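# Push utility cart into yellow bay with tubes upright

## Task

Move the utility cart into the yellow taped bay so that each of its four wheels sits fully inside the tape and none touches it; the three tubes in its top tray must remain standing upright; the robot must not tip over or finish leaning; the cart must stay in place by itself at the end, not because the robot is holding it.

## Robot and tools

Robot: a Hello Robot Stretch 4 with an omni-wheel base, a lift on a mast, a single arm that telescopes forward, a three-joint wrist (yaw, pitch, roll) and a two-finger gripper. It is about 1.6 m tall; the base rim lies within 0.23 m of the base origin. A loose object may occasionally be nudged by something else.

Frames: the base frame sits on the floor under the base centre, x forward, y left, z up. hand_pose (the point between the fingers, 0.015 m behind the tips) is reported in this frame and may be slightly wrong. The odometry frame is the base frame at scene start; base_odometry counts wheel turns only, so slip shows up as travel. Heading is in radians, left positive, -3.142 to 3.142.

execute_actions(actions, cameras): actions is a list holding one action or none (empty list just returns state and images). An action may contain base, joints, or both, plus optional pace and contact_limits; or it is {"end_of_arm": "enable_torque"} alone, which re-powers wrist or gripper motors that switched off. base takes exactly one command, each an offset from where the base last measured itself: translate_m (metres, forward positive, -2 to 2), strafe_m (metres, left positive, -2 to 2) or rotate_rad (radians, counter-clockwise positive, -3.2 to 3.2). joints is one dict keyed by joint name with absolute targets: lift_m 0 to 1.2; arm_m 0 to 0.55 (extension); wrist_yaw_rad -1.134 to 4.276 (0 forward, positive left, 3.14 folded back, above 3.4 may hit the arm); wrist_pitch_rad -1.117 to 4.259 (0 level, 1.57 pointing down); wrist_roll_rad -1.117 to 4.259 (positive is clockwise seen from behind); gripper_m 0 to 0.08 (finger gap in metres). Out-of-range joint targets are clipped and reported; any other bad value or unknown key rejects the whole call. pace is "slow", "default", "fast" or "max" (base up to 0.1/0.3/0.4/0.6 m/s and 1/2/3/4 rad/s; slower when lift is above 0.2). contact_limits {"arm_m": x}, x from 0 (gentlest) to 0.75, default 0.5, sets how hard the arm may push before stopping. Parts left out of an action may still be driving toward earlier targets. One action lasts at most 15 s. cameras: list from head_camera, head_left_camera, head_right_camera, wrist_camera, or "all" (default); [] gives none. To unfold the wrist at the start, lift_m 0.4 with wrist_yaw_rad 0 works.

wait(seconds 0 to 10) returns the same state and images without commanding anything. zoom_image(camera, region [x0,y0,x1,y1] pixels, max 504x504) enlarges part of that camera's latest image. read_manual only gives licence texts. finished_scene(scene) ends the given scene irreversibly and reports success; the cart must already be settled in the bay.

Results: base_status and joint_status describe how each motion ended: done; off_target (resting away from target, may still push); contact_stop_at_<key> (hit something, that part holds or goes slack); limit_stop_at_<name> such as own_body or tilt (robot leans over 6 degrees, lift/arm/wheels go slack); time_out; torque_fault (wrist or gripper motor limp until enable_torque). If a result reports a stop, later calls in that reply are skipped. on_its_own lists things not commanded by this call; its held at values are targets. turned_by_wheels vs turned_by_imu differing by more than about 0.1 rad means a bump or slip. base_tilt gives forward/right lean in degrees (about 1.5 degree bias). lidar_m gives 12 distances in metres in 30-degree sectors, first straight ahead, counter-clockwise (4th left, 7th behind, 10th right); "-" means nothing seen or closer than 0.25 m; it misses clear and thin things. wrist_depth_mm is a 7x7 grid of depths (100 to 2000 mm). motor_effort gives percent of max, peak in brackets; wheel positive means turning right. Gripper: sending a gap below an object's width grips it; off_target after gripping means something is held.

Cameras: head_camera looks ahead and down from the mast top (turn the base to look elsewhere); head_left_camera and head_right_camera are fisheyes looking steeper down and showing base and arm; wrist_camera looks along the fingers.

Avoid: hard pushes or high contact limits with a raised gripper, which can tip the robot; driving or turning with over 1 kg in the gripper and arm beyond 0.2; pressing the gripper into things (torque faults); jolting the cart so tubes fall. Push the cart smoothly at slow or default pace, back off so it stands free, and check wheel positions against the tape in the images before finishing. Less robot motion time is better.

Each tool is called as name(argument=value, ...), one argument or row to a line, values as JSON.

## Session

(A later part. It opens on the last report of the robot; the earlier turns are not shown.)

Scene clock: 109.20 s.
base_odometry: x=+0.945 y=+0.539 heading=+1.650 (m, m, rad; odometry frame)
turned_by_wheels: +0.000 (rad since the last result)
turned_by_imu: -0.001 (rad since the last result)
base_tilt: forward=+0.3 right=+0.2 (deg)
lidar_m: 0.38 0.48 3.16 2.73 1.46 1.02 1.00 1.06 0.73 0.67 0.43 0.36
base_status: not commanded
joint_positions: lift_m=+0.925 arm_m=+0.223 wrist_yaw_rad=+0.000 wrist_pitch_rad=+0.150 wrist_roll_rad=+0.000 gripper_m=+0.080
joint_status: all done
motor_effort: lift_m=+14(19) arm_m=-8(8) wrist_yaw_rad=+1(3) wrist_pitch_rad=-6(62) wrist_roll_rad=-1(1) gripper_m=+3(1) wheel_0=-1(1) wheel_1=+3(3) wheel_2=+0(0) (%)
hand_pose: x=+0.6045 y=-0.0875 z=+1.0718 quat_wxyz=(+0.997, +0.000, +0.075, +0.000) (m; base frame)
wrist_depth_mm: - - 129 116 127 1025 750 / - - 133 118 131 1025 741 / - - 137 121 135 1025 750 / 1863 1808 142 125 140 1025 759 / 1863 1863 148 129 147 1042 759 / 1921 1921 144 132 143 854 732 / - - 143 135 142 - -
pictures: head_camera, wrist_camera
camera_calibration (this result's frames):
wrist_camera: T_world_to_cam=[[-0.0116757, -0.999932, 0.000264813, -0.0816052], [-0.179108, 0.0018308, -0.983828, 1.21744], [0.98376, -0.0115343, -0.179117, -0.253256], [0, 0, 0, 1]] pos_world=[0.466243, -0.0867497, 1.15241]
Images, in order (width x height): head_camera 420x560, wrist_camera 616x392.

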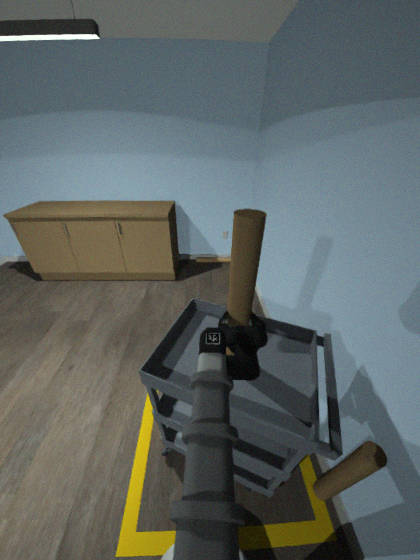

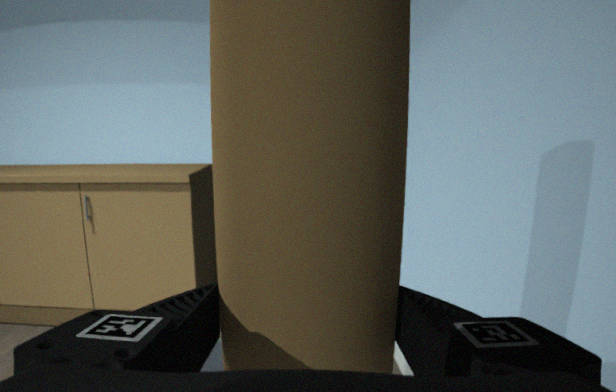

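execute_actions(
  actions=[
    {"joints": {"arm_m": 0.212}, "pace": "slow"},
  ],
  cameras=["head_camera", "wrist_camera"],
)

Scene clock: 110.23 s.
base_odometry: x=+0.945 y=+0.539 heading=+1.650 (m, m, rad; odometry frame)
turned_by_wheels: +0.000 (rad since the last result)
turned_by_imu: +0.000 (rad since the last result)
base_tilt: forward=+0.4 right=+0.2 (deg)
lidar_m: 0.37 0.47 3.16 2.72 1.46 1.04 0.99 1.06 0.72 0.68 0.43 0.37
base_status: not commanded
joint_positions: lift_m=+0.925 arm_m=+0.213 wrist_yaw_rad=+0.000 wrist_pitch_rad=+0.150 wrist_roll_rad=+0.000 gripper_m=+0.080
joint_status: all done
motor_effort: lift_m=+14(14) arm_m=-8(7) wrist_yaw_rad=+1(1) wrist_pitch_rad=-7(6) wrist_roll_rad=+0(1) gripper_m=+3(3) wheel_0=-1(1) wheel_1=+3(3) wheel_2=+0(0) (%)
hand_pose: x=+0.5946 y=-0.0875 z=+1.0718 quat_wxyz=(+0.997, +0.000, +0.075, +0.000) (m; base frame)
wrist_depth_mm: - - - 124 134 1008 750 / - - - 127 138 1025 741 / - - - 131 142 1042 759 / 1808 1863 1863 134 148 1042 759 / 1808 1921 1863 138 155 1042 750 / 1921 1921 151 142 148 866 732 / - - 154 146 148 - -
pictures: head_camera, wrist_camera
camera_calibration (this result's frames):
wrist_camera: T_world_to_cam=[[-0.0115602, -0.999933, 0.000266346, -0.0817676], [-0.179269, 0.00181046, -0.983798, 1.21568], [0.983732, -0.0114206, -0.179278, -0.243267], [0, 0, 0, 1]] pos_world=[0.456299, -0.0867414, 1.1524]
Images, in order (width x height): head_camera 420x560, wrist_camera 616x392.

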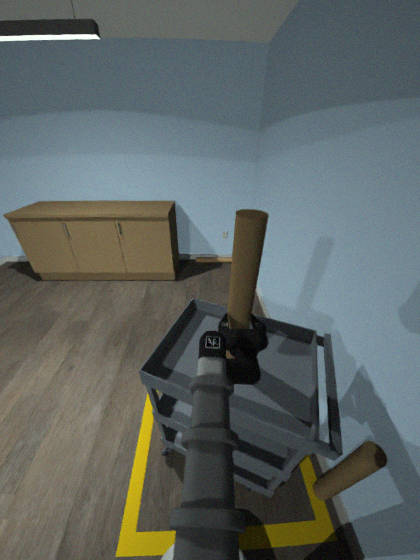

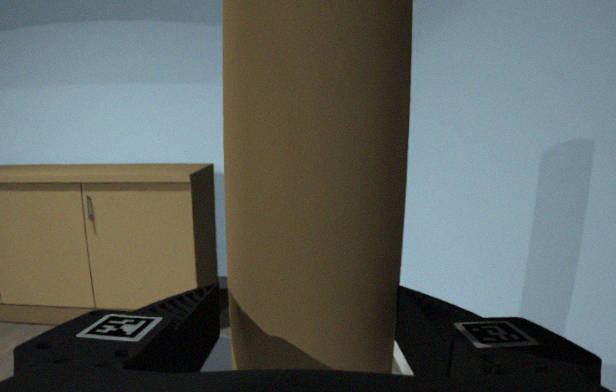

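execute_actions(
  actions=[
    {"joints": {"arm_m": 0.16}, "pace": "slow"},
  ],
  cameras=["head_camera", "wrist_camera"],
)

Scene clock: 112.07 s.
base_odometry: x=+0.945 y=+0.539 heading=+1.650 (m, m, rad; odometry frame)
turned_by_wheels: +0.000 (rad since the last result)
turned_by_imu: -0.001 (rad since the last result)
base_tilt: forward=+0.4 right=+0.2 (deg)
lidar_m: 0.37 0.47 3.12 2.71 1.48 1.02 0.96 1.09 0.75 0.67 0.41 0.37
base_status: not commanded
joint_positions: lift_m=+0.925 arm_m=+0.161 wrist_yaw_rad=+0.000 wrist_pitch_rad=+0.150 wrist_roll_rad=+0.000 gripper_m=+0.080
joint_status: all done
motor_effort: lift_m=+14(14) arm_m=-8(8) wrist_yaw_rad=+1(1) wrist_pitch_rad=-7(6) wrist_roll_rad=+0(2) gripper_m=+4(2) wheel_0=-1(1) wheel_1=+3(3) wheel_2=+0(0) (%)
hand_pose: x=+0.5426 y=-0.0874 z=+1.0717 quat_wxyz=(+0.997, +0.000, +0.075, +0.000) (m; base frame)
wrist_depth_mm: - - - 173 1366 1025 750 / - - - 178 1366 1042 759 / - - - 182 1430 1042 759 / 1863 1921 1921 187 1537 1060 759 / 1921 1983 - 193 1576 1060 759 / - - 215 199 211 866 732 / - - 222 204 211 - -
pictures: head_camera, wrist_camera
camera_calibration (this result's frames):
wrist_camera: T_world_to_cam=[[-0.0113505, -0.999936, 0.000267385, -0.0824394], [-0.179359, 0.00177289, -0.983782, 1.20638], [0.983718, -0.0112144, -0.179368, -0.192022], [0, 0, 0, 1]] pos_world=[0.404334, -0.0867263, 1.15239]
Images, in order (width x height): head_camera 420x560, wrist_camera 616x392.

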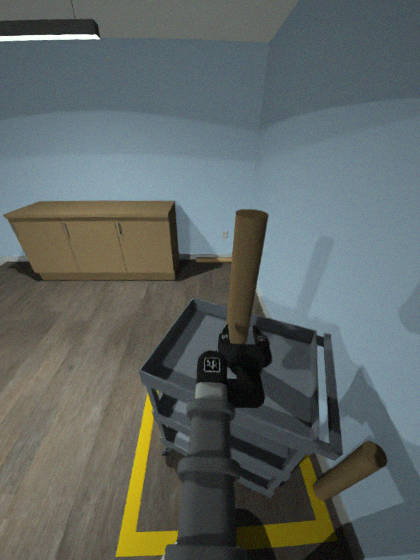

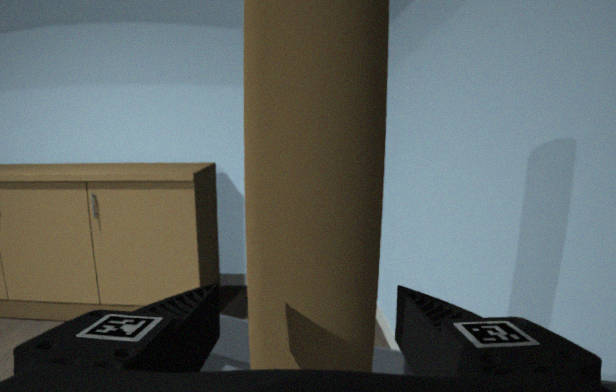

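execute_actions(
  actions=[
    {"joints": {"arm_m": 0.0}},
  ],
  cameras=["head_camera", "head_right_camera"],
)

zoom_image(
  camera="head_camera",
  region=[260, 400, 420, 560],
)

zoom_image(
  camera="head_right_camera",
  region=[220, 380, 340, 500],
)

Scene clock: 113.97 s.
base_odometry: x=+0.945 y=+0.539 heading=+1.650 (m, m, rad; odometry frame)
turned_by_wheels: +0.000 (rad since the last result)
turned_by_imu: -0.001 (rad since the last result)
base_tilt: forward=+0.3 right=+0.2 (deg)
lidar_m: 0.37 0.47 3.13 2.71 1.46 1.02 0.98 1.04 0.71 0.67 0.44 0.37
base_status: not commanded
joint_positions: lift_m=+0.925 arm_m=+0.001 wrist_yaw_rad=+0.000 wrist_pitch_rad=+0.151 wrist_roll_rad=+0.000 gripper_m=+0.080
joint_status: all done
motor_effort: lift_m=+14(14) arm_m=-8(12) wrist_yaw_rad=+0(0) wrist_pitch_rad=-8(7) wrist_roll_rad=-1(1) gripper_m=+1(3) wheel_0=-1(1) wheel_1=+3(3) wheel_2=+0(0) (%)
hand_pose: x=+0.3826 y=-0.0874 z=+1.0717 quat_wxyz=(+0.997, +0.000, +0.075, +0.000) (m; base frame)
wrist_depth_mm: - - - 327 1808 1042 759 / - - - 334 1863 1060 768 / - - - 343 1921 1060 778 / - - - 353 1921 1078 778 / - - - 366 1921 1060 778 / - - 683 375 627 891 750 / - - 554 384 539 - -
pictures: head_camera, head_right_camera
Images, in order (width x height): head_camera 420x560, head_right_camera 420x672.

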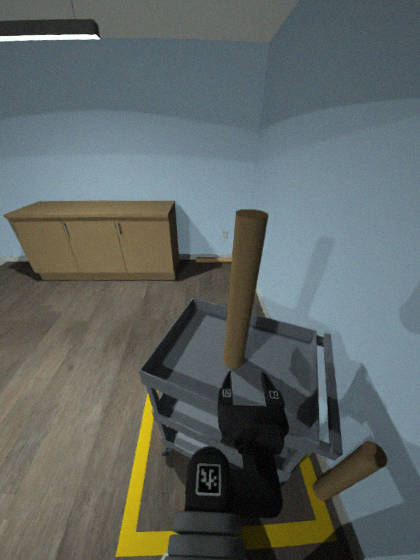

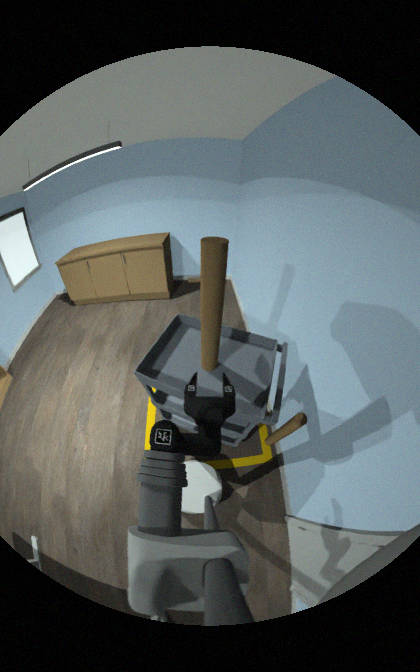

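Region (260, 400, 420, 560) of head_camera's 420x560 image, scaled by 3.150, with more detail than that image has.

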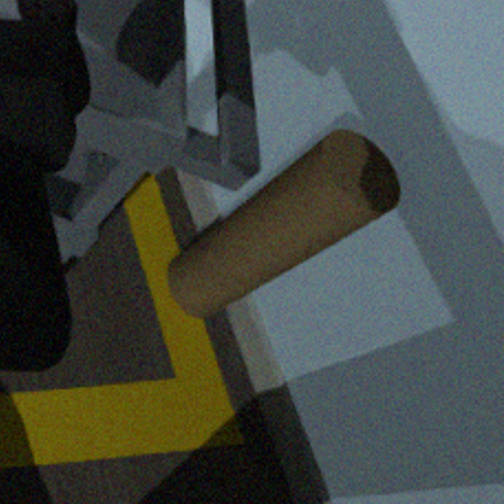

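Region (220, 380, 340, 500) of head_right_camera's 420x672 image, scaled by 4.200, with more detail than that image has.

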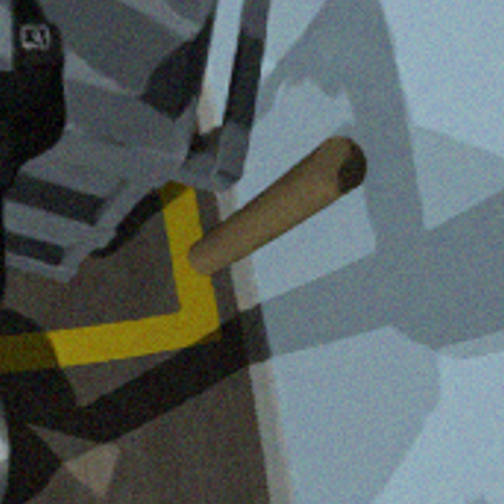

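zoom_image(
  camera="head_camera",
  region=[210, 190, 290, 270],
)

zoom_image(
  camera="head_camera",
  region=[340, 420, 420, 500],
)

zoom_image(
  camera="head_camera",
  region=[160, 220, 280, 300],
)

Region (210, 190, 290, 270) of head_camera's 420x560 image, scaled by 6.300, with more detail than that image has.

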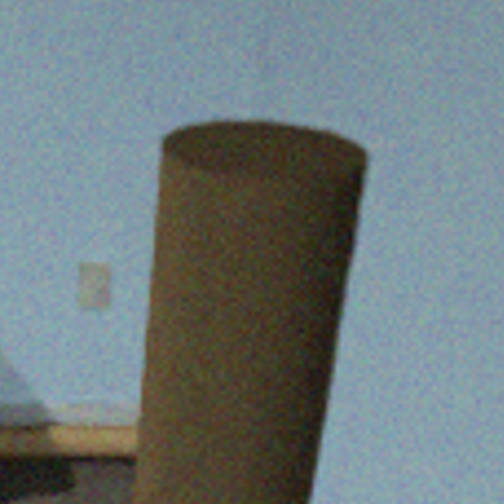

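Region (340, 420, 420, 500) of head_camera's 420x560 image, scaled by 6.300, with more detail than that image has.

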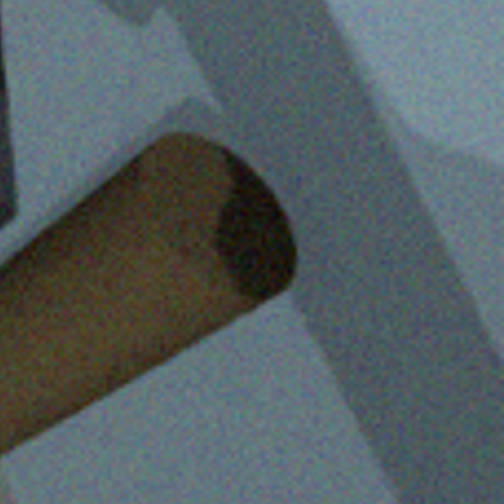

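Region (160, 220, 280, 300) of head_camera's 420x560 image, scaled by 4.200, with more detail than that image has.

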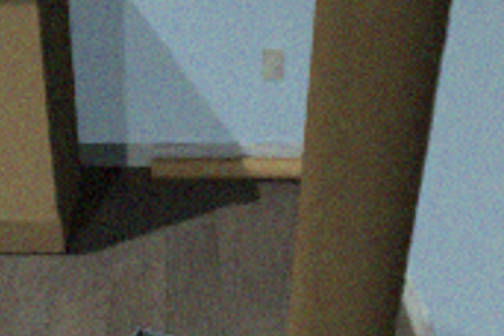

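execute_actions(
  actions=[
    {"base": {"translate_m": -0.25}, "joints": {"lift_m": 0.135, "wrist_pitch_rad": 0.0}, "pace": "fast"},
  ],
  cameras=["head_camera"],
)

Scene clock: 123.20 s.
base_odometry: x=+0.965 y=+0.290 heading=+1.649 (m, m, rad; odometry frame)
turned_by_wheels: -0.001 (rad since the last result)
turned_by_imu: -0.003 (rad since the last result)
base_tilt: forward=+0.3 right=+0.2 (deg)
lidar_m: 0.62 0.77 2.90 2.71 1.11 0.76 0.76 1.05 0.71 0.68 0.74 0.60
base_status: done
joint_positions: lift_m=+0.135 arm_m=+0.001 wrist_yaw_rad=+0.000 wrist_pitch_rad=+0.003 wrist_roll_rad=+0.000 gripper_m=+0.080
joint_status: all done
motor_effort: lift_m=+14(15) arm_m=-8(8) wrist_yaw_rad=-1(0) wrist_pitch_rad=-8(11) wrist_roll_rad=-1(1) gripper_m=+2(1) wheel_0=-5(9) wheel_1=-4(9) wheel_2=+1(11) (%)
hand_pose: x=+0.3850 y=-0.0874 z=+0.3129 quat_wxyz=(+1.000, +0.000, +0.001, +0.000) (m; base frame)
wrist_depth_mm: - - 917 407 368 340 525 / - 488 436 402 375 343 732 / - 569 723 715 691 640 759 / - - - - - 1042 759 / 1756 723 917 891 842 759 750 / 1008 500 436 647 597 338 750 / - - 433 413 375 - -
pictures: head_camera
Images, in order (width x height): head_camera 420x560.

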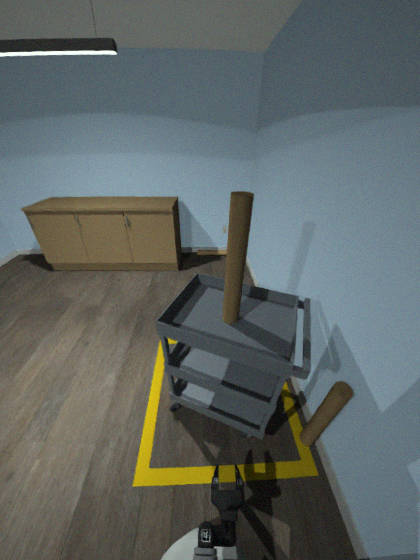

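execute_actions(
  actions=[
    {"base": {"rotate_rad": -0.704}},
  ],
  cameras=["head_camera", "wrist_camera"],
)

Scene clock: 124.87 s.
base_odometry: x=+0.965 y=+0.290 heading=+0.946 (m, m, rad; odometry frame)
turned_by_wheels: -0.703 (rad since the last result)
turned_by_imu: -0.694 (rad since the last result)
base_tilt: forward=+0.3 right=+0.2 (deg)
lidar_m: 0.61 0.60 0.70 2.99 2.71 1.48 0.83 0.73 1.41 0.81 0.68 0.70
base_status: done
joint_positions: lift_m=+0.135 arm_m=+0.001 wrist_yaw_rad=+0.000 wrist_pitch_rad=+0.003 wrist_roll_rad=+0.000 gripper_m=+0.080
joint_status: not commanded
motor_effort: lift_m=+14(14) arm_m=-8(8) wrist_yaw_rad=+0(1) wrist_pitch_rad=-8(8) wrist_roll_rad=+0(1) gripper_m=+1(3) wheel_0=+5(10) wheel_1=+5(10) wheel_2=+1(8) (%)
hand_pose: x=+0.3850 y=-0.0874 z=+0.3129 quat_wxyz=(+1.000, +0.000, +0.001, +0.000) (m; base frame)
wrist_depth_mm: 366 778 931 676 564 469 415 / 370 500 946 615 574 477 418 / 699 741 946 647 574 480 418 / - 1160 946 647 574 477 415 / 768 798 946 627 574 477 421 / 640 399 831 621 574 442 418 / - - 732 634 549 - -
pictures: head_camera, wrist_camera
camera_calibration (this result's frames):
wrist_camera: T_world_to_cam=[[-0.0111563, -0.999937, -0.00138588, -0.0835599], [-0.0329358, 0.00175267, -0.999456, 0.38013], [0.999395, -0.0111046, -0.0329533, -0.224898], [0, 0, 0, 1]] pos_world=[0.23635, -0.0867182, 0.372396]
Images, in order (width x height): head_camera 420x560, wrist_camera 616x392.

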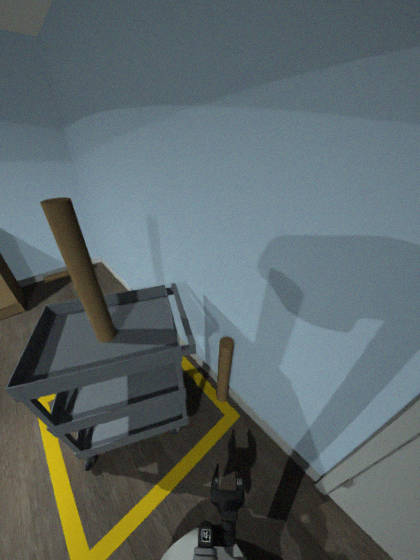

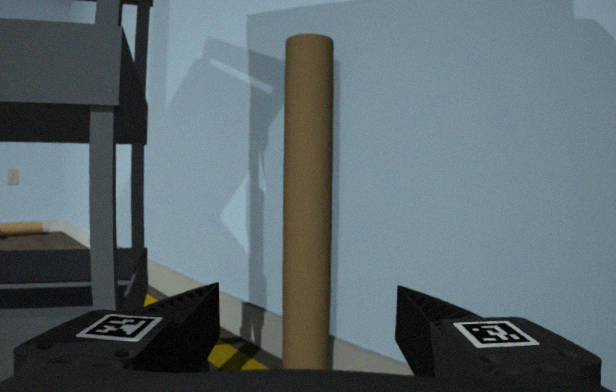

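execute_actions(
  actions=[
    {"joints": {"arm_m": 0.40}},
  ],
  cameras=["head_camera", "wrist_camera"],
)

Scene clock: 127.33 s.
base_odometry: x=+0.965 y=+0.290 heading=+0.946 (m, m, rad; odometry frame)
turned_by_wheels: +0.000 (rad since the last result)
turned_by_imu: -0.001 (rad since the last result)
base_tilt: forward=+0.3 right=+0.2 (deg)
lidar_m: 0.61 0.60 0.69 3.06 2.70 1.43 0.84 0.72 1.42 0.81 0.70 0.71
base_status: not commanded
joint_positions: lift_m=+0.135 arm_m=+0.399 wrist_yaw_rad=+0.000 wrist_pitch_rad=+0.003 wrist_roll_rad=+0.000 gripper_m=+0.080
joint_status: all done
motor_effort: lift_m=+14(14) arm_m=+8(8) wrist_yaw_rad=-1(1) wrist_pitch_rad=-8(7) wrist_roll_rad=+0(0) gripper_m=+2(3) wheel_0=+5(5) wheel_1=+5(5) wheel_2=+2(1) (%)
hand_pose: x=+0.7822 y=-0.0874 z=+0.3130 quat_wxyz=(+1.000, +0.000, +0.001, +0.000) (m; base frame)
wrist_depth_mm: 1182 640 421 196 247 210 - / 1255 640 421 197 248 211 189 / 1229 640 421 198 249 212 189 / 1255 634 421 199 250 213 190 / 1255 647 424 200 250 213 190 / 991 564 208 201 236 198 - / - - 208 202 218 - -
pictures: head_camera, wrist_camera
camera_calibration (this result's frames):
wrist_camera: T_world_to_cam=[[-0.0110399, -0.999938, -0.00138898, -0.0791939], [-0.0326715, 0.00174904, -0.999465, 0.393064], [0.999405, -0.0109886, -0.0326888, -0.621947], [0, 0, 0, 1]] pos_world=[0.633545, -0.0867108, 0.372413]
Images, in order (width x height): head_camera 420x560, wrist_camera 616x392.

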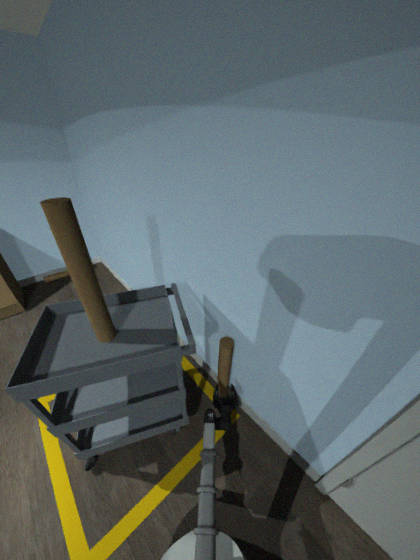

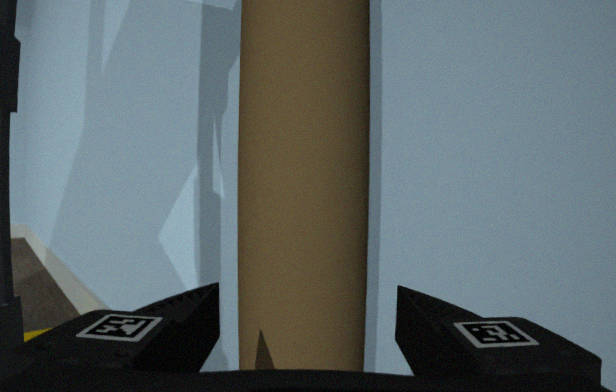

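execute_actions(
  actions=[
    {"base": {"strafe_m": 0.003}, "joints": {"arm_m": 0.44}, "pace": "slow"},
  ],
  cameras=["wrist_camera"],
)

Scene clock: 129.53 s.
base_odometry: x=+0.963 y=+0.292 heading=+0.946 (m, m, rad; odometry frame)
turned_by_wheels: +0.000 (rad since the last result)
turned_by_imu: -0.001 (rad since the last result)
base_tilt: forward=+0.4 right=+0.1 (deg)
lidar_m: 0.60 0.61 0.68 3.04 2.72 1.45 0.84 0.76 1.42 0.82 0.68 0.69
base_status: done
joint_positions: lift_m=+0.135 arm_m=+0.439 wrist_yaw_rad=+0.000 wrist_pitch_rad=+0.003 wrist_roll_rad=+0.000 gripper_m=+0.080
joint_status: all done
motor_effort: lift_m=+14(14) arm_m=+8(8) wrist_yaw_rad=-1(1) wrist_pitch_rad=-7(7) wrist_roll_rad=+0(1) gripper_m=+3(1) wheel_0=-5(6) wheel_1=+6(10) wheel_2=+0(2) (%)
hand_pose: x=+0.8221 y=-0.0874 z=+0.3130 quat_wxyz=(+1.000, +0.000, +0.001, +0.000) (m; base frame)
wrist_depth_mm: 1060 569 373 156 206 185 - / 1098 564 368 157 207 186 167 / 1098 559 373 158 208 187 167 / 1098 564 370 158 209 188 168 / 1118 569 375 160 209 189 168 / 917 500 166 160 172 174 - / - - 167 161 168 - -
pictures: wrist_camera
camera_calibration (this result's frames):
wrist_camera: T_world_to_cam=[[-0.0110616, -0.999938, -0.00138896, -0.0787395], [-0.0326715, 0.00174972, -0.999465, 0.394369], [0.999405, -0.0110103, -0.0326888, -0.661885], [0, 0, 0, 1]] pos_world=[0.673504, -0.0867122, 0.372413]
Images, in order (width x height): wrist_camera 616x392.

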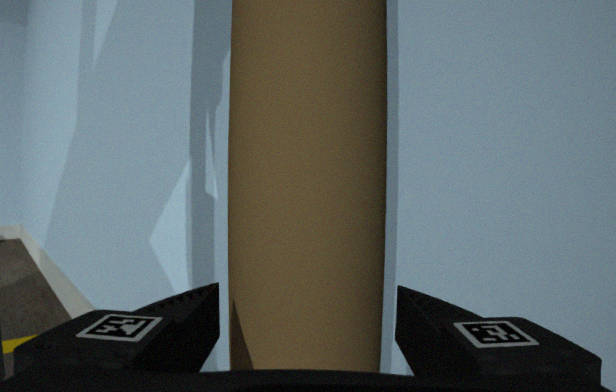

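zoom_image(
  camera="wrist_camera",
  region=[200, 260, 420, 392],
)

Region (200, 260, 420, 392) of wrist_camera's 616x392 image, scaled by 2.291; it fills the top 302 rows of this view, and the rest is white.

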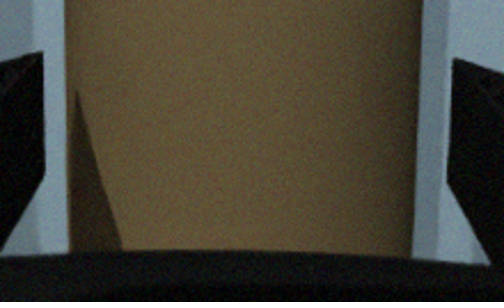

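execute_actions(
  actions=[
    {"base": {"strafe_m": 0.001}, "joints": {"arm_m": 0.463}, "pace": "slow", "contact_limits": {"arm_m": 0.2}},
  ],
  cameras=["wrist_camera"],
)

Scene clock: 131.00 s.
base_odometry: x=+0.962 y=+0.292 heading=+0.946 (m, m, rad; odometry frame)
turned_by_wheels: +0.000 (rad since the last result)
turned_by_imu: -0.001 (rad since the last result)
base_tilt: forward=+0.3 right=+0.2 (deg)
lidar_m: 0.61 0.60 0.70 3.04 2.69 1.49 0.86 0.75 1.41 0.81 0.68 0.70
base_status: done
joint_positions: lift_m=+0.135 arm_m=+0.462 wrist_yaw_rad=+0.000 wrist_pitch_rad=+0.003 wrist_roll_rad=+0.000 gripper_m=+0.080
joint_status: all done
motor_effort: lift_m=+14(15) arm_m=+8(7) wrist_yaw_rad=-1(0) wrist_pitch_rad=-7(7) wrist_roll_rad=+0(1) gripper_m=+3(2) wheel_0=-4(8) wheel_1=+4(8) wheel_2=+0(1) (%)
contact_limits: arm_m 0.2
hand_pose: x=+0.8451 y=-0.0874 z=+0.3130 quat_wxyz=(+1.000, +0.000, +0.001, +0.000) (m; base frame)
wrist_depth_mm: 960 521 343 134 154 171 - / 1008 521 343 134 154 172 - / 1025 517 159 135 155 173 154 / 1025 521 159 135 158 174 155 / 1042 530 160 136 161 174 155 / 904 459 146 137 145 161 - / - - 145 138 142 - -
pictures: wrist_camera
camera_calibration (this result's frames):
wrist_camera: T_world_to_cam=[[-0.0110693, -0.999938, -0.00138899, -0.0784802], [-0.0326714, 0.00175001, -0.999465, 0.395121], [0.999405, -0.011018, -0.0326888, -0.68487], [0, 0, 0, 1]] pos_world=[0.696503, -0.0867127, 0.372413]
Images, in order (width x height): wrist_camera 616x392.

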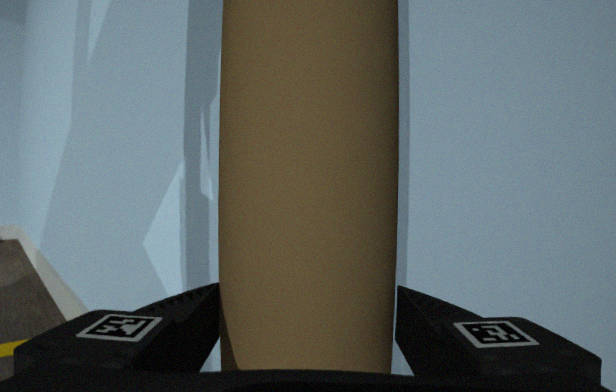

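execute_actions(
  actions=[
    {"joints": {"arm_m": 0.470}, "pace": "slow", "contact_limits": {"arm_m": 0.2}},
  ],
  cameras=["wrist_camera", "head_camera"],
)

Scene clock: 131.97 s.
base_odometry: x=+0.962 y=+0.292 heading=+0.946 (m, m, rad; odometry frame)
turned_by_wheels: +0.000 (rad since the last result)
turned_by_imu: +0.000 (rad since the last result)
base_tilt: forward=+0.4 right=+0.2 (deg)
lidar_m: 0.62 0.61 0.69 3.03 2.70 1.50 0.83 0.76 1.42 0.80 0.69 0.70
base_status: not commanded
joint_positions: lift_m=+0.135 arm_m=+0.469 wrist_yaw_rad=+0.000 wrist_pitch_rad=+0.003 wrist_roll_rad=+0.000 gripper_m=+0.080
joint_status: all done
motor_effort: lift_m=+14(14) arm_m=+8(12) wrist_yaw_rad=+0(0) wrist_pitch_rad=-7(7) wrist_roll_rad=-1(1) gripper_m=+1(3) wheel_0=-3(4) wheel_1=+4(4) wheel_2=+0(0) (%)
contact_limits: arm_m 0.2
hand_pose: x=+0.8521 y=-0.0874 z=+0.3130 quat_wxyz=(+1.000, +0.000, +0.001, +0.000) (m; base frame)
wrist_depth_mm: 960 512 334 132 150 166 - / 991 508 334 132 150 167 - / 991 504 157 133 150 168 152 / 991 504 156 133 152 169 151 / 991 508 156 134 154 169 151 / 891 449 146 134 145 156 - / - - 142 135 141 - -
pictures: head_camera, wrist_camera
camera_calibration (this result's frames):
wrist_camera: T_world_to_cam=[[-0.0110731, -0.999938, -0.00138976, -0.0784005], [-0.0326539, 0.00175071, -0.999465, 0.395337], [0.999405, -0.0110218, -0.0326713, -0.691838], [0, 0, 0, 1]] pos_world=[0.703468, -0.086713, 0.372414]
Images, in order (width x height): head_camera 420x560, wrist_camera 616x392.

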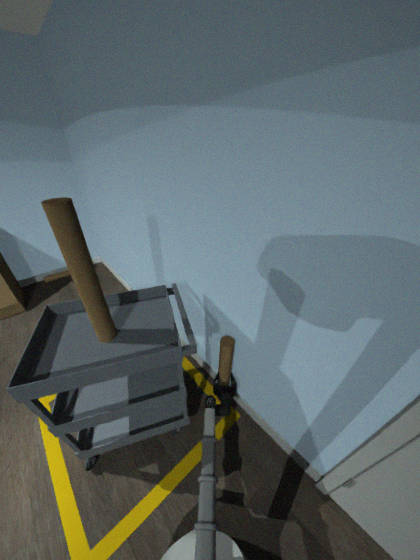

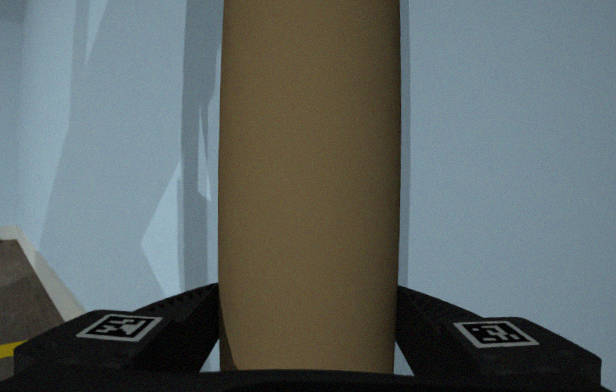

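execute_actions(
  actions=[
    {"joints": {"arm_m": 0.475}, "pace": "slow", "contact_limits": {"arm_m": 0.3}},
  ],
  cameras=["wrist_camera", "head_camera"],
)

Scene clock: 133.50 s.
base_odometry: x=+0.962 y=+0.292 heading=+0.946 (m, m, rad; odometry frame)
turned_by_wheels: +0.000 (rad since the last result)
turned_by_imu: -0.001 (rad since the last result)
base_tilt: forward=+0.3 right=+0.2 (deg)
lidar_m: 0.61 0.60 0.69 3.03 2.71 1.49 0.83 0.74 1.41 0.80 0.67 0.71
base_status: not commanded
joint_positions: lift_m=+0.135 arm_m=+0.474 wrist_yaw_rad=+0.000 wrist_pitch_rad=+0.002 wrist_roll_rad=+0.000 gripper_m=+0.080
joint_status: all done
motor_effort: lift_m=+14(14) arm_m=+8(9) wrist_yaw_rad=+0(1) wrist_pitch_rad=-6(7) wrist_roll_rad=+2(1) gripper_m=+2(2) wheel_0=-3(4) wheel_1=+4(4) wheel_2=+0(0) (%)
contact_limits: arm_m 0.3
hand_pose: x=+0.8571 y=-0.0874 z=+0.3130 quat_wxyz=(+1.000, +0.000, +0.001, +0.000) (m; base frame)
wrist_depth_mm: 931 500 327 133 153 163 - / 991 496 327 133 152 164 - / 960 496 160 134 152 165 - / 960 496 158 134 153 165 148 / 991 504 157 134 154 166 - / 891 439 146 134 145 153 - / - - 141 134 141 - -
pictures: head_camera, wrist_camera
camera_calibration (this result's frames):
wrist_camera: T_world_to_cam=[[-0.0111089, -0.999937, -0.00139364, -0.0783208], [-0.0323652, 0.00175256, -0.999475, 0.395318], [0.999414, -0.0110579, -0.0323826, -0.696933], [0, 0, 0, 1]] pos_world=[0.708449, -0.0867153, 0.372432]
Images, in order (width x height): head_camera 420x560, wrist_camera 616x392.

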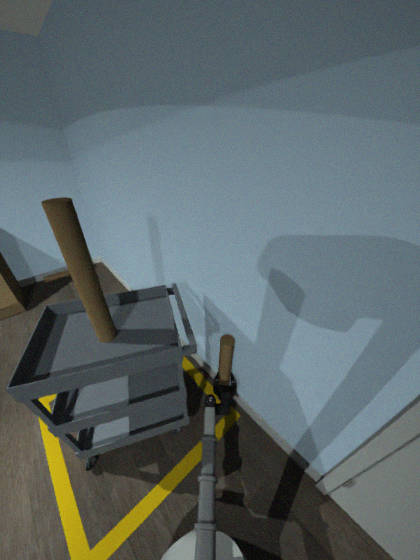

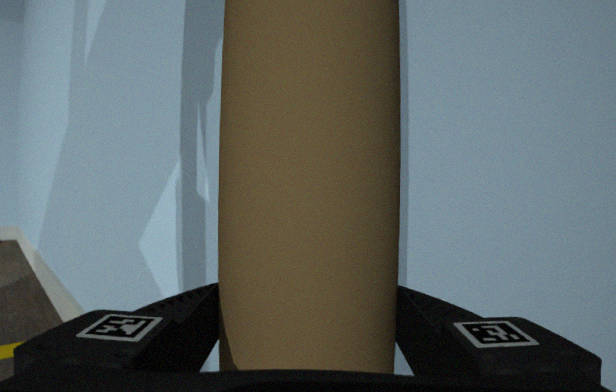

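execute_actions(
  actions=[
    {"joints": {"arm_m": 0.480}, "pace": "slow", "contact_limits": {"arm_m": 0.3}},
  ],
  cameras=["wrist_camera", "head_camera"],
)

Scene clock: 134.67 s.
base_odometry: x=+0.962 y=+0.292 heading=+0.946 (m, m, rad; odometry frame)
turned_by_wheels: +0.000 (rad since the last result)
turned_by_imu: -0.001 (rad since the last result)
base_tilt: forward=+0.3 right=+0.2 (deg)
lidar_m: 0.63 0.59 0.69 3.04 2.70 1.46 0.84 0.73 1.43 0.79 0.69 0.71
base_status: not commanded
joint_positions: lift_m=+0.135 arm_m=+0.479 wrist_yaw_rad=+0.000 wrist_pitch_rad=+0.002 wrist_roll_rad=+0.000 gripper_m=+0.080
joint_status: all done
motor_effort: lift_m=+14(14) arm_m=+8(11) wrist_yaw_rad=+0(0) wrist_pitch_rad=-5(7) wrist_roll_rad=+1(1) gripper_m=+1(3) wheel_0=-4(4) wheel_1=+4(4) wheel_2=+0(0) (%)
contact_limits: arm_m 0.3
hand_pose: x=+0.8621 y=-0.0874 z=+0.3131 quat_wxyz=(+1.000, +0.000, +0.001, +0.000) (m; base frame)
wrist_depth_mm: 917 492 322 135 156 160 - / 960 488 320 135 154 161 - / 946 484 161 134 154 162 - / 946 488 158 134 154 162 - / 976 492 156 134 154 162 - / 891 430 145 134 145 150 - / - - 140 134 141 - -
pictures: head_camera, wrist_camera
camera_calibration (this result's frames):
wrist_camera: T_world_to_cam=[[-0.0111331, -0.999937, -0.00139538, -0.0782491], [-0.0322302, 0.00175358, -0.999479, 0.395393], [0.999418, -0.0110823, -0.0322477, -0.70196], [0, 0, 0, 1]] pos_world=[0.713425, -0.0867169, 0.372441]
Images, in order (width x height): head_camera 420x560, wrist_camera 616x392.

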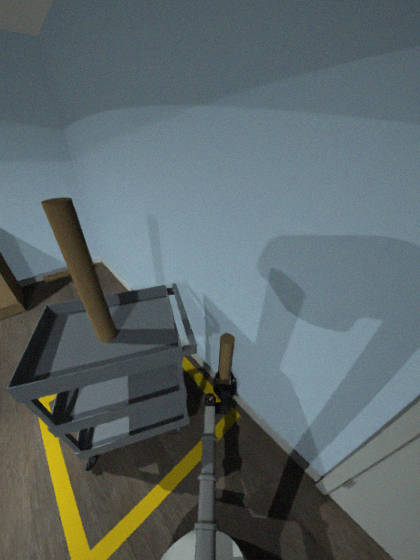

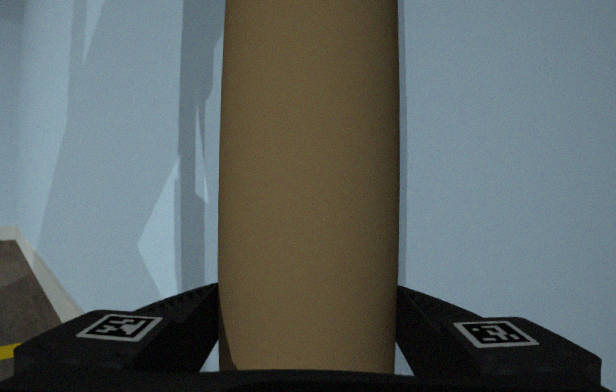

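execute_actions(
  actions=[
    {"joints": {"arm_m": 0.471}, "pace": "slow", "contact_limits": {"arm_m": 0.3}},
  ],
  cameras=["wrist_camera", "head_camera"],
)

Scene clock: 135.90 s.
base_odometry: x=+0.962 y=+0.292 heading=+0.946 (m, m, rad; odometry frame)
turned_by_wheels: +0.000 (rad since the last result)
turned_by_imu: -0.001 (rad since the last result)
base_tilt: forward=+0.3 right=+0.2 (deg)
lidar_m: 0.62 0.60 0.69 3.01 2.70 1.49 0.83 0.75 1.42 0.79 0.69 0.70
base_status: not commanded
joint_positions: lift_m=+0.135 arm_m=+0.472 wrist_yaw_rad=+0.000 wrist_pitch_rad=+0.002 wrist_roll_rad=+0.000 gripper_m=+0.080
joint_status: all done
motor_effort: lift_m=+14(14) arm_m=-8(7) wrist_yaw_rad=+0(0) wrist_pitch_rad=-6(7) wrist_roll_rad=+0(1) gripper_m=+2(2) wheel_0=-4(4) wheel_1=+4(4) wheel_2=+0(0) (%)
contact_limits: arm_m 0.3
hand_pose: x=+0.8560 y=-0.0874 z=+0.3131 quat_wxyz=(+1.000, +0.000, +0.001, +0.000) (m; base frame)
wrist_depth_mm: 931 504 329 132 152 163 - / 976 500 329 133 151 164 - / 960 496 158 133 151 166 - / 976 496 156 133 152 166 148 / 991 504 156 133 154 167 - / 878 442 145 134 145 154 - / - - 141 134 141 - -
pictures: head_camera, wrist_camera
camera_calibration (this result's frames):
wrist_camera: T_world_to_cam=[[-0.0111843, -0.999936, -0.00139406, -0.0782846], [-0.032266, 0.00175432, -0.999478, 0.395219], [0.999417, -0.0111335, -0.0322835, -0.695847], [0, 0, 0, 1]] pos_world=[0.707318, -0.0867201, 0.372439]
Images, in order (width x height): head_camera 420x560, wrist_camera 616x392.

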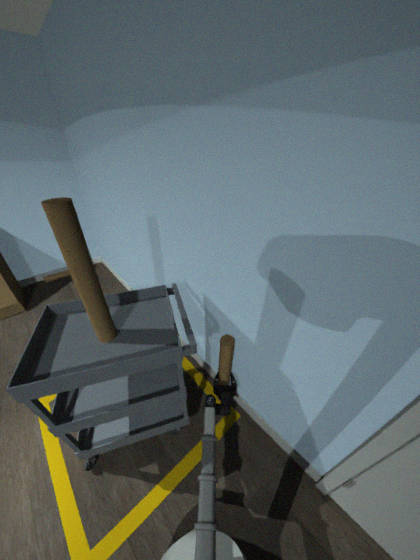

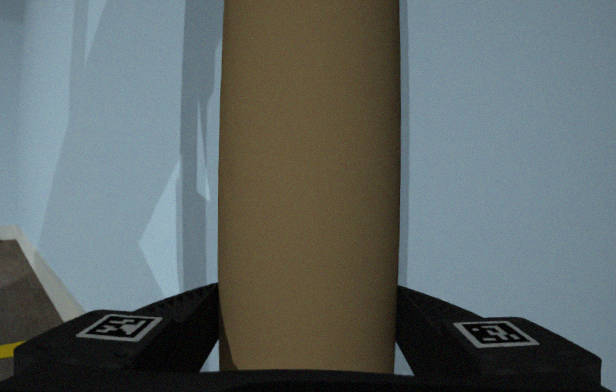

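execute_actions(
  actions=[
    {"joints": {"gripper_m": 0.065}, "pace": "slow"},
  ],
  cameras=["wrist_camera", "head_camera"],
)

Scene clock: 137.27 s.
base_odometry: x=+0.962 y=+0.292 heading=+0.946 (m, m, rad; odometry frame)
turned_by_wheels: +0.000 (rad since the last result)
turned_by_imu: -0.001 (rad since the last result)
base_tilt: forward=+0.3 right=+0.2 (deg)
lidar_m: 0.61 0.60 0.68 3.00 2.69 1.48 0.84 0.74 1.43 0.79 0.71 0.68
base_status: not commanded
joint_positions: lift_m=+0.135 arm_m=+0.472 wrist_yaw_rad=+0.000 wrist_pitch_rad=+0.002 wrist_roll_rad=+0.000 gripper_m=+0.068
joint_status: gripper_m off_target (ended at +0.068, target +0.065)
motor_effort: lift_m=+14(14) arm_m=-8(8) wrist_yaw_rad=+0(0) wrist_pitch_rad=-6(7) wrist_roll_rad=+1(1) gripper_m=-15(15) wheel_0=-4(4) wheel_1=+4(4) wheel_2=+0(1) (%)
hand_pose: x=+0.8560 y=-0.0874 z=+0.3131 quat_wxyz=(+1.000, +0.000, +0.001, +0.000) (m; base frame)
wrist_depth_mm: 931 508 327 133 152 163 - / 976 496 327 133 151 164 - / 960 500 159 133 151 166 - / 960 500 156 133 153 166 148 / 991 504 156 134 154 167 - / 866 477 141 134 141 158 - / - - 139 134 138 - -
pictures: head_camera, wrist_camera
camera_calibration (this result's frames):
wrist_camera: T_world_to_cam=[[-0.0111846, -0.999936, -0.00139392, -0.0782844], [-0.032266, 0.00175418, -0.999478, 0.395219], [0.999417, -0.0111338, -0.0322835, -0.695847], [0, 0, 0, 1]] pos_world=[0.707318, -0.0867201, 0.372439]
Images, in order (width x height): head_camera 420x560, wrist_camera 616x392.

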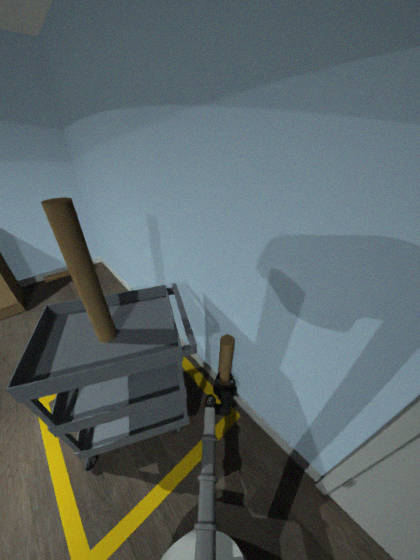

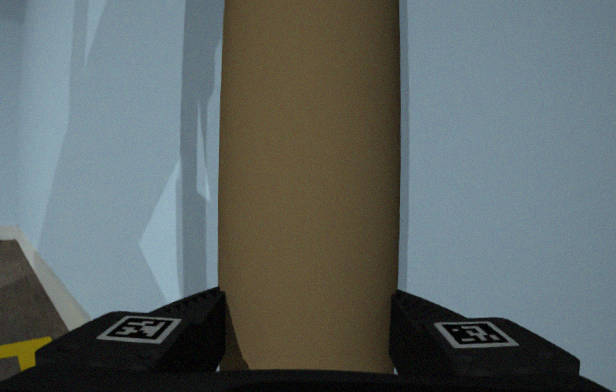

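zoom_image(
  camera="wrist_camera",
  region=[190, 250, 430, 392],
)

zoom_image(
  camera="head_camera",
  region=[190, 320, 270, 420],
)

Region (190, 250, 430, 392) of wrist_camera's 616x392 image, scaled by 2.100; it fills the top 298 rows of this view, and the rest is white.

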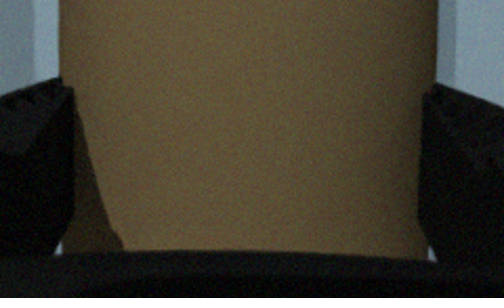

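Region (190, 320, 270, 420) of head_camera's 420x560 image, scaled by 5.040, with more detail than that image has; it fills the left 403 columns of this view, and the rest is white.

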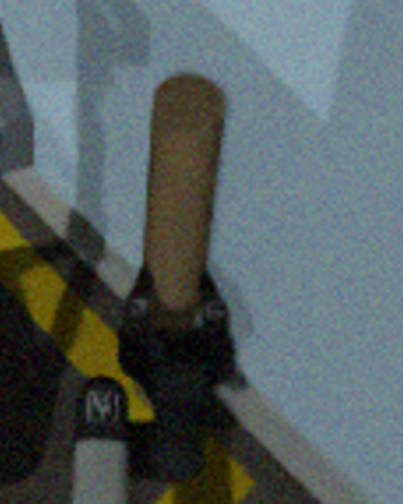

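execute_actions(
  actions=[
    {"joints": {"lift_m": 0.150, "gripper_m": 0.063}, "pace": "slow"},
  ],
  cameras=["wrist_camera", "head_camera"],
)

Scene clock: 138.87 s.
base_odometry: x=+0.962 y=+0.292 heading=+0.946 (m, m, rad; odometry frame)
turned_by_wheels: +0.000 (rad since the last result)
turned_by_imu: -0.001 (rad since the last result)
base_tilt: forward=+0.4 right=+0.2 (deg)
lidar_m: 0.62 0.60 0.68 3.06 2.70 1.44 0.83 0.76 1.43 0.80 0.68 0.70
base_status: not commanded
joint_positions: lift_m=+0.149 arm_m=+0.472 wrist_yaw_rad=+0.000 wrist_pitch_rad=+0.009 wrist_roll_rad=+0.000 gripper_m=+0.068
joint_status: gripper_m off_target (ended at +0.068, target +0.063); the others done
on_its_own: gripper_m is held at +0.066, not at your +0.063, by its contact guard: the fingers met something; wrist_pitch_rad is at rest, and its effort (-24) is outside its rest range (-23 to +23)
motor_effort: lift_m=+25(25) arm_m=-8(8) wrist_yaw_rad=+0(0) wrist_pitch_rad=-24(25) wrist_roll_rad=+1(1) gripper_m=-16(16) wheel_0=-3(4) wheel_1=+4(4) wheel_2=+0(0) (%)
hand_pose: x=+0.8560 y=-0.0874 z=+0.3259 quat_wxyz=(+1.000, +0.000, +0.004, +0.000) (m; base frame)
wrist_depth_mm: 917 500 325 138 181 163 - / 960 496 327 137 182 164 - / 960 496 160 137 162 166 - / 960 500 158 136 160 166 148 / 1008 508 157 135 159 166 - / 878 477 141 135 141 158 - / - - 139 135 138 - -
pictures: head_camera, wrist_camera
camera_calibration (this result's frames):
wrist_camera: T_world_to_cam=[[-0.0111695, -0.999937, -0.00128641, -0.0783099], [-0.0385189, 0.00171579, -0.999256, 0.413274], [0.999195, -0.0111116, -0.0385356, -0.693181], [0, 0, 0, 1]] pos_world=[0.707667, -0.0867164, 0.386154]
Images, in order (width x height): head_camera 420x560, wrist_camera 616x392.

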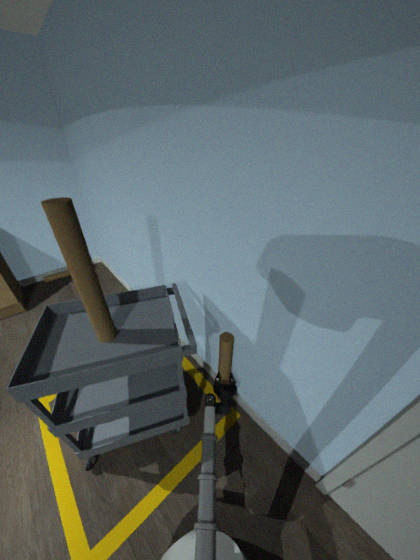

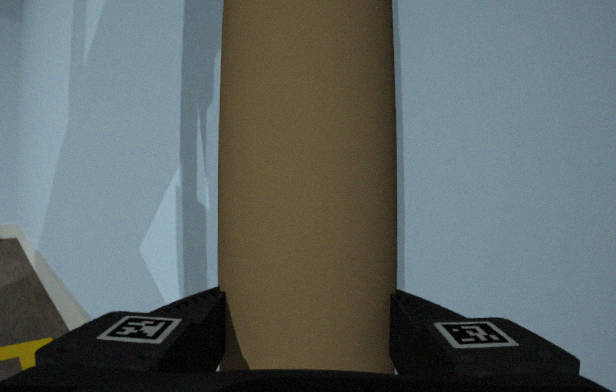

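execute_actions(
  actions=[
    {"joints": {"arm_m": 0.460}, "pace": "slow"},
  ],
  cameras=["wrist_camera", "head_camera"],
)

Scene clock: 140.13 s.
base_odometry: x=+0.962 y=+0.292 heading=+0.946 (m, m, rad; odometry frame)
turned_by_wheels: +0.000 (rad since the last result)
turned_by_imu: -0.001 (rad since the last result)
base_tilt: forward=+0.4 right=+0.2 (deg)
lidar_m: 0.60 0.58 0.66 3.02 2.71 1.47 0.82 0.74 1.45 0.83 0.69 0.70
base_status: not commanded
joint_positions: lift_m=+0.149 arm_m=+0.461 wrist_yaw_rad=+0.000 wrist_pitch_rad=+0.009 wrist_roll_rad=+0.000 gripper_m=+0.068
joint_status: all done
on_its_own: gripper_m is held at +0.066, not at your +0.063, by its contact guard: the fingers met something; wrist_pitch_rad is at rest, and its effort (-24) is outside its rest range (-23 to +23)
motor_effort: lift_m=+25(25) arm_m=-8(10) wrist_yaw_rad=+0(0) wrist_pitch_rad=-24(24) wrist_roll_rad=-1(1) gripper_m=-14(12) wheel_0=-3(3) wheel_1=+4(4) wheel_2=+0(0) (%)
hand_pose: x=+0.8450 y=-0.0874 z=+0.3259 quat_wxyz=(+1.000, +0.000, +0.004, +0.000) (m; base frame)
wrist_depth_mm: 960 521 340 142 189 170 - / 1008 517 340 140 190 171 - / 1008 517 342 139 191 173 154 / 1008 521 163 138 163 174 155 / 1042 525 160 136 160 174 155 / 891 496 142 135 142 165 - / - - 139 134 138 - -
pictures: head_camera, wrist_camera
camera_calibration (this result's frames):
wrist_camera: T_world_to_cam=[[-0.0111604, -0.999937, -0.0012875, -0.0784377], [-0.038519, 0.00171654, -0.999256, 0.412852], [0.999196, -0.0111026, -0.0385357, -0.682232], [0, 0, 0, 1]] pos_world=[0.69671, -0.0867159, 0.386154]
Images, in order (width x height): head_camera 420x560, wrist_camera 616x392.

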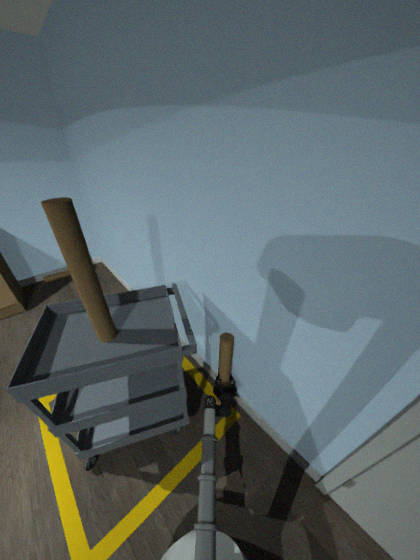

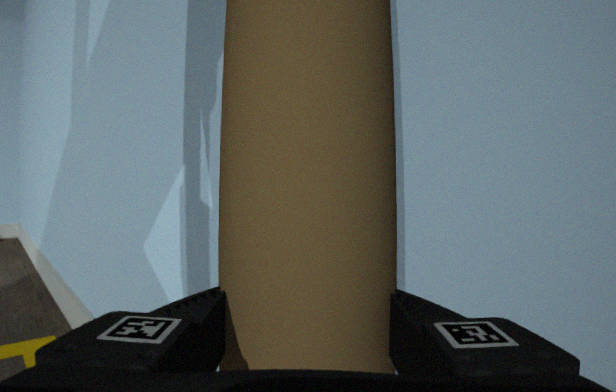

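execute_actions(
  actions=[
    {"base": {"translate_m": -0.04}, "joints": {"lift_m": 0.20, "wrist_pitch_rad": 0.12}, "pace": "slow"},
  ],
  cameras=["wrist_camera", "head_camera"],
)

Scene clock: 147.33 s.
base_odometry: x=+0.939 y=+0.260 heading=+0.946 (m, m, rad; odometry frame)
turned_by_wheels: +0.000 (rad since the last result)
turned_by_imu: -0.002 (rad since the last result)
base_tilt: forward=+0.4 right=+0.2 (deg)
lidar_m: 0.65 0.63 0.73 3.07 2.68 1.35 0.80 0.69 1.44 0.84 0.72 0.74
base_status: done
joint_positions: lift_m=+0.199 arm_m=+0.461 wrist_yaw_rad=+0.000 wrist_pitch_rad=+0.129 wrist_roll_rad=+0.000 gripper_m=+0.068
joint_status: all done
on_its_own: gripper_m is held at +0.066, not at your +0.063, by its contact guard: the fingers met something; wrist_pitch_rad is at rest, and its effort (-25) is outside its rest range (-23 to +23)
motor_effort: lift_m=+25(26) arm_m=-8(8) wrist_yaw_rad=+0(0) wrist_pitch_rad=-25(26) wrist_roll_rad=+2(2) gripper_m=-13(16) wheel_0=-4(6) wheel_1=-5(6) wheel_2=+3(6) (%)
hand_pose: x=+0.8432 y=-0.0874 z=+0.3504 quat_wxyz=(+0.998, +0.000, +0.064, +0.000) (m; base frame)
wrist_depth_mm: 946 539 364 145 206 186 - / 1025 559 373 143 211 190 170 / 1098 574 382 141 215 194 173 / 1229 603 168 139 167 197 175 / 1098 634 162 138 163 200 178 / 842 621 142 135 142 192 180 / - - 139 134 138 - -
pictures: head_camera, wrist_camera
camera_calibration (this result's frames):
wrist_camera: T_world_to_cam=[[-0.0111639, -0.999938, 0.000237056, -0.0789475], [-0.157914, 0.00152895, -0.987452, 0.533844], [0.98739, -0.0110613, -0.157921, -0.627693], [0, 0, 0, 1]] pos_world=[0.703197, -0.0867019, 0.428038]
Images, in order (width x height): head_camera 420x560, wrist_camera 616x392.

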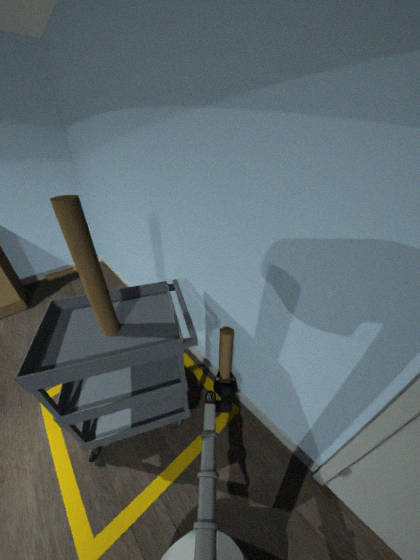

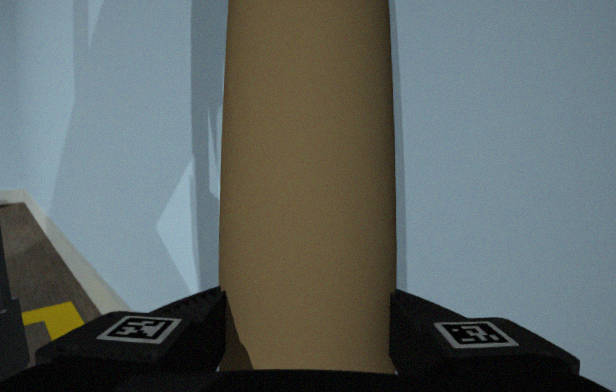

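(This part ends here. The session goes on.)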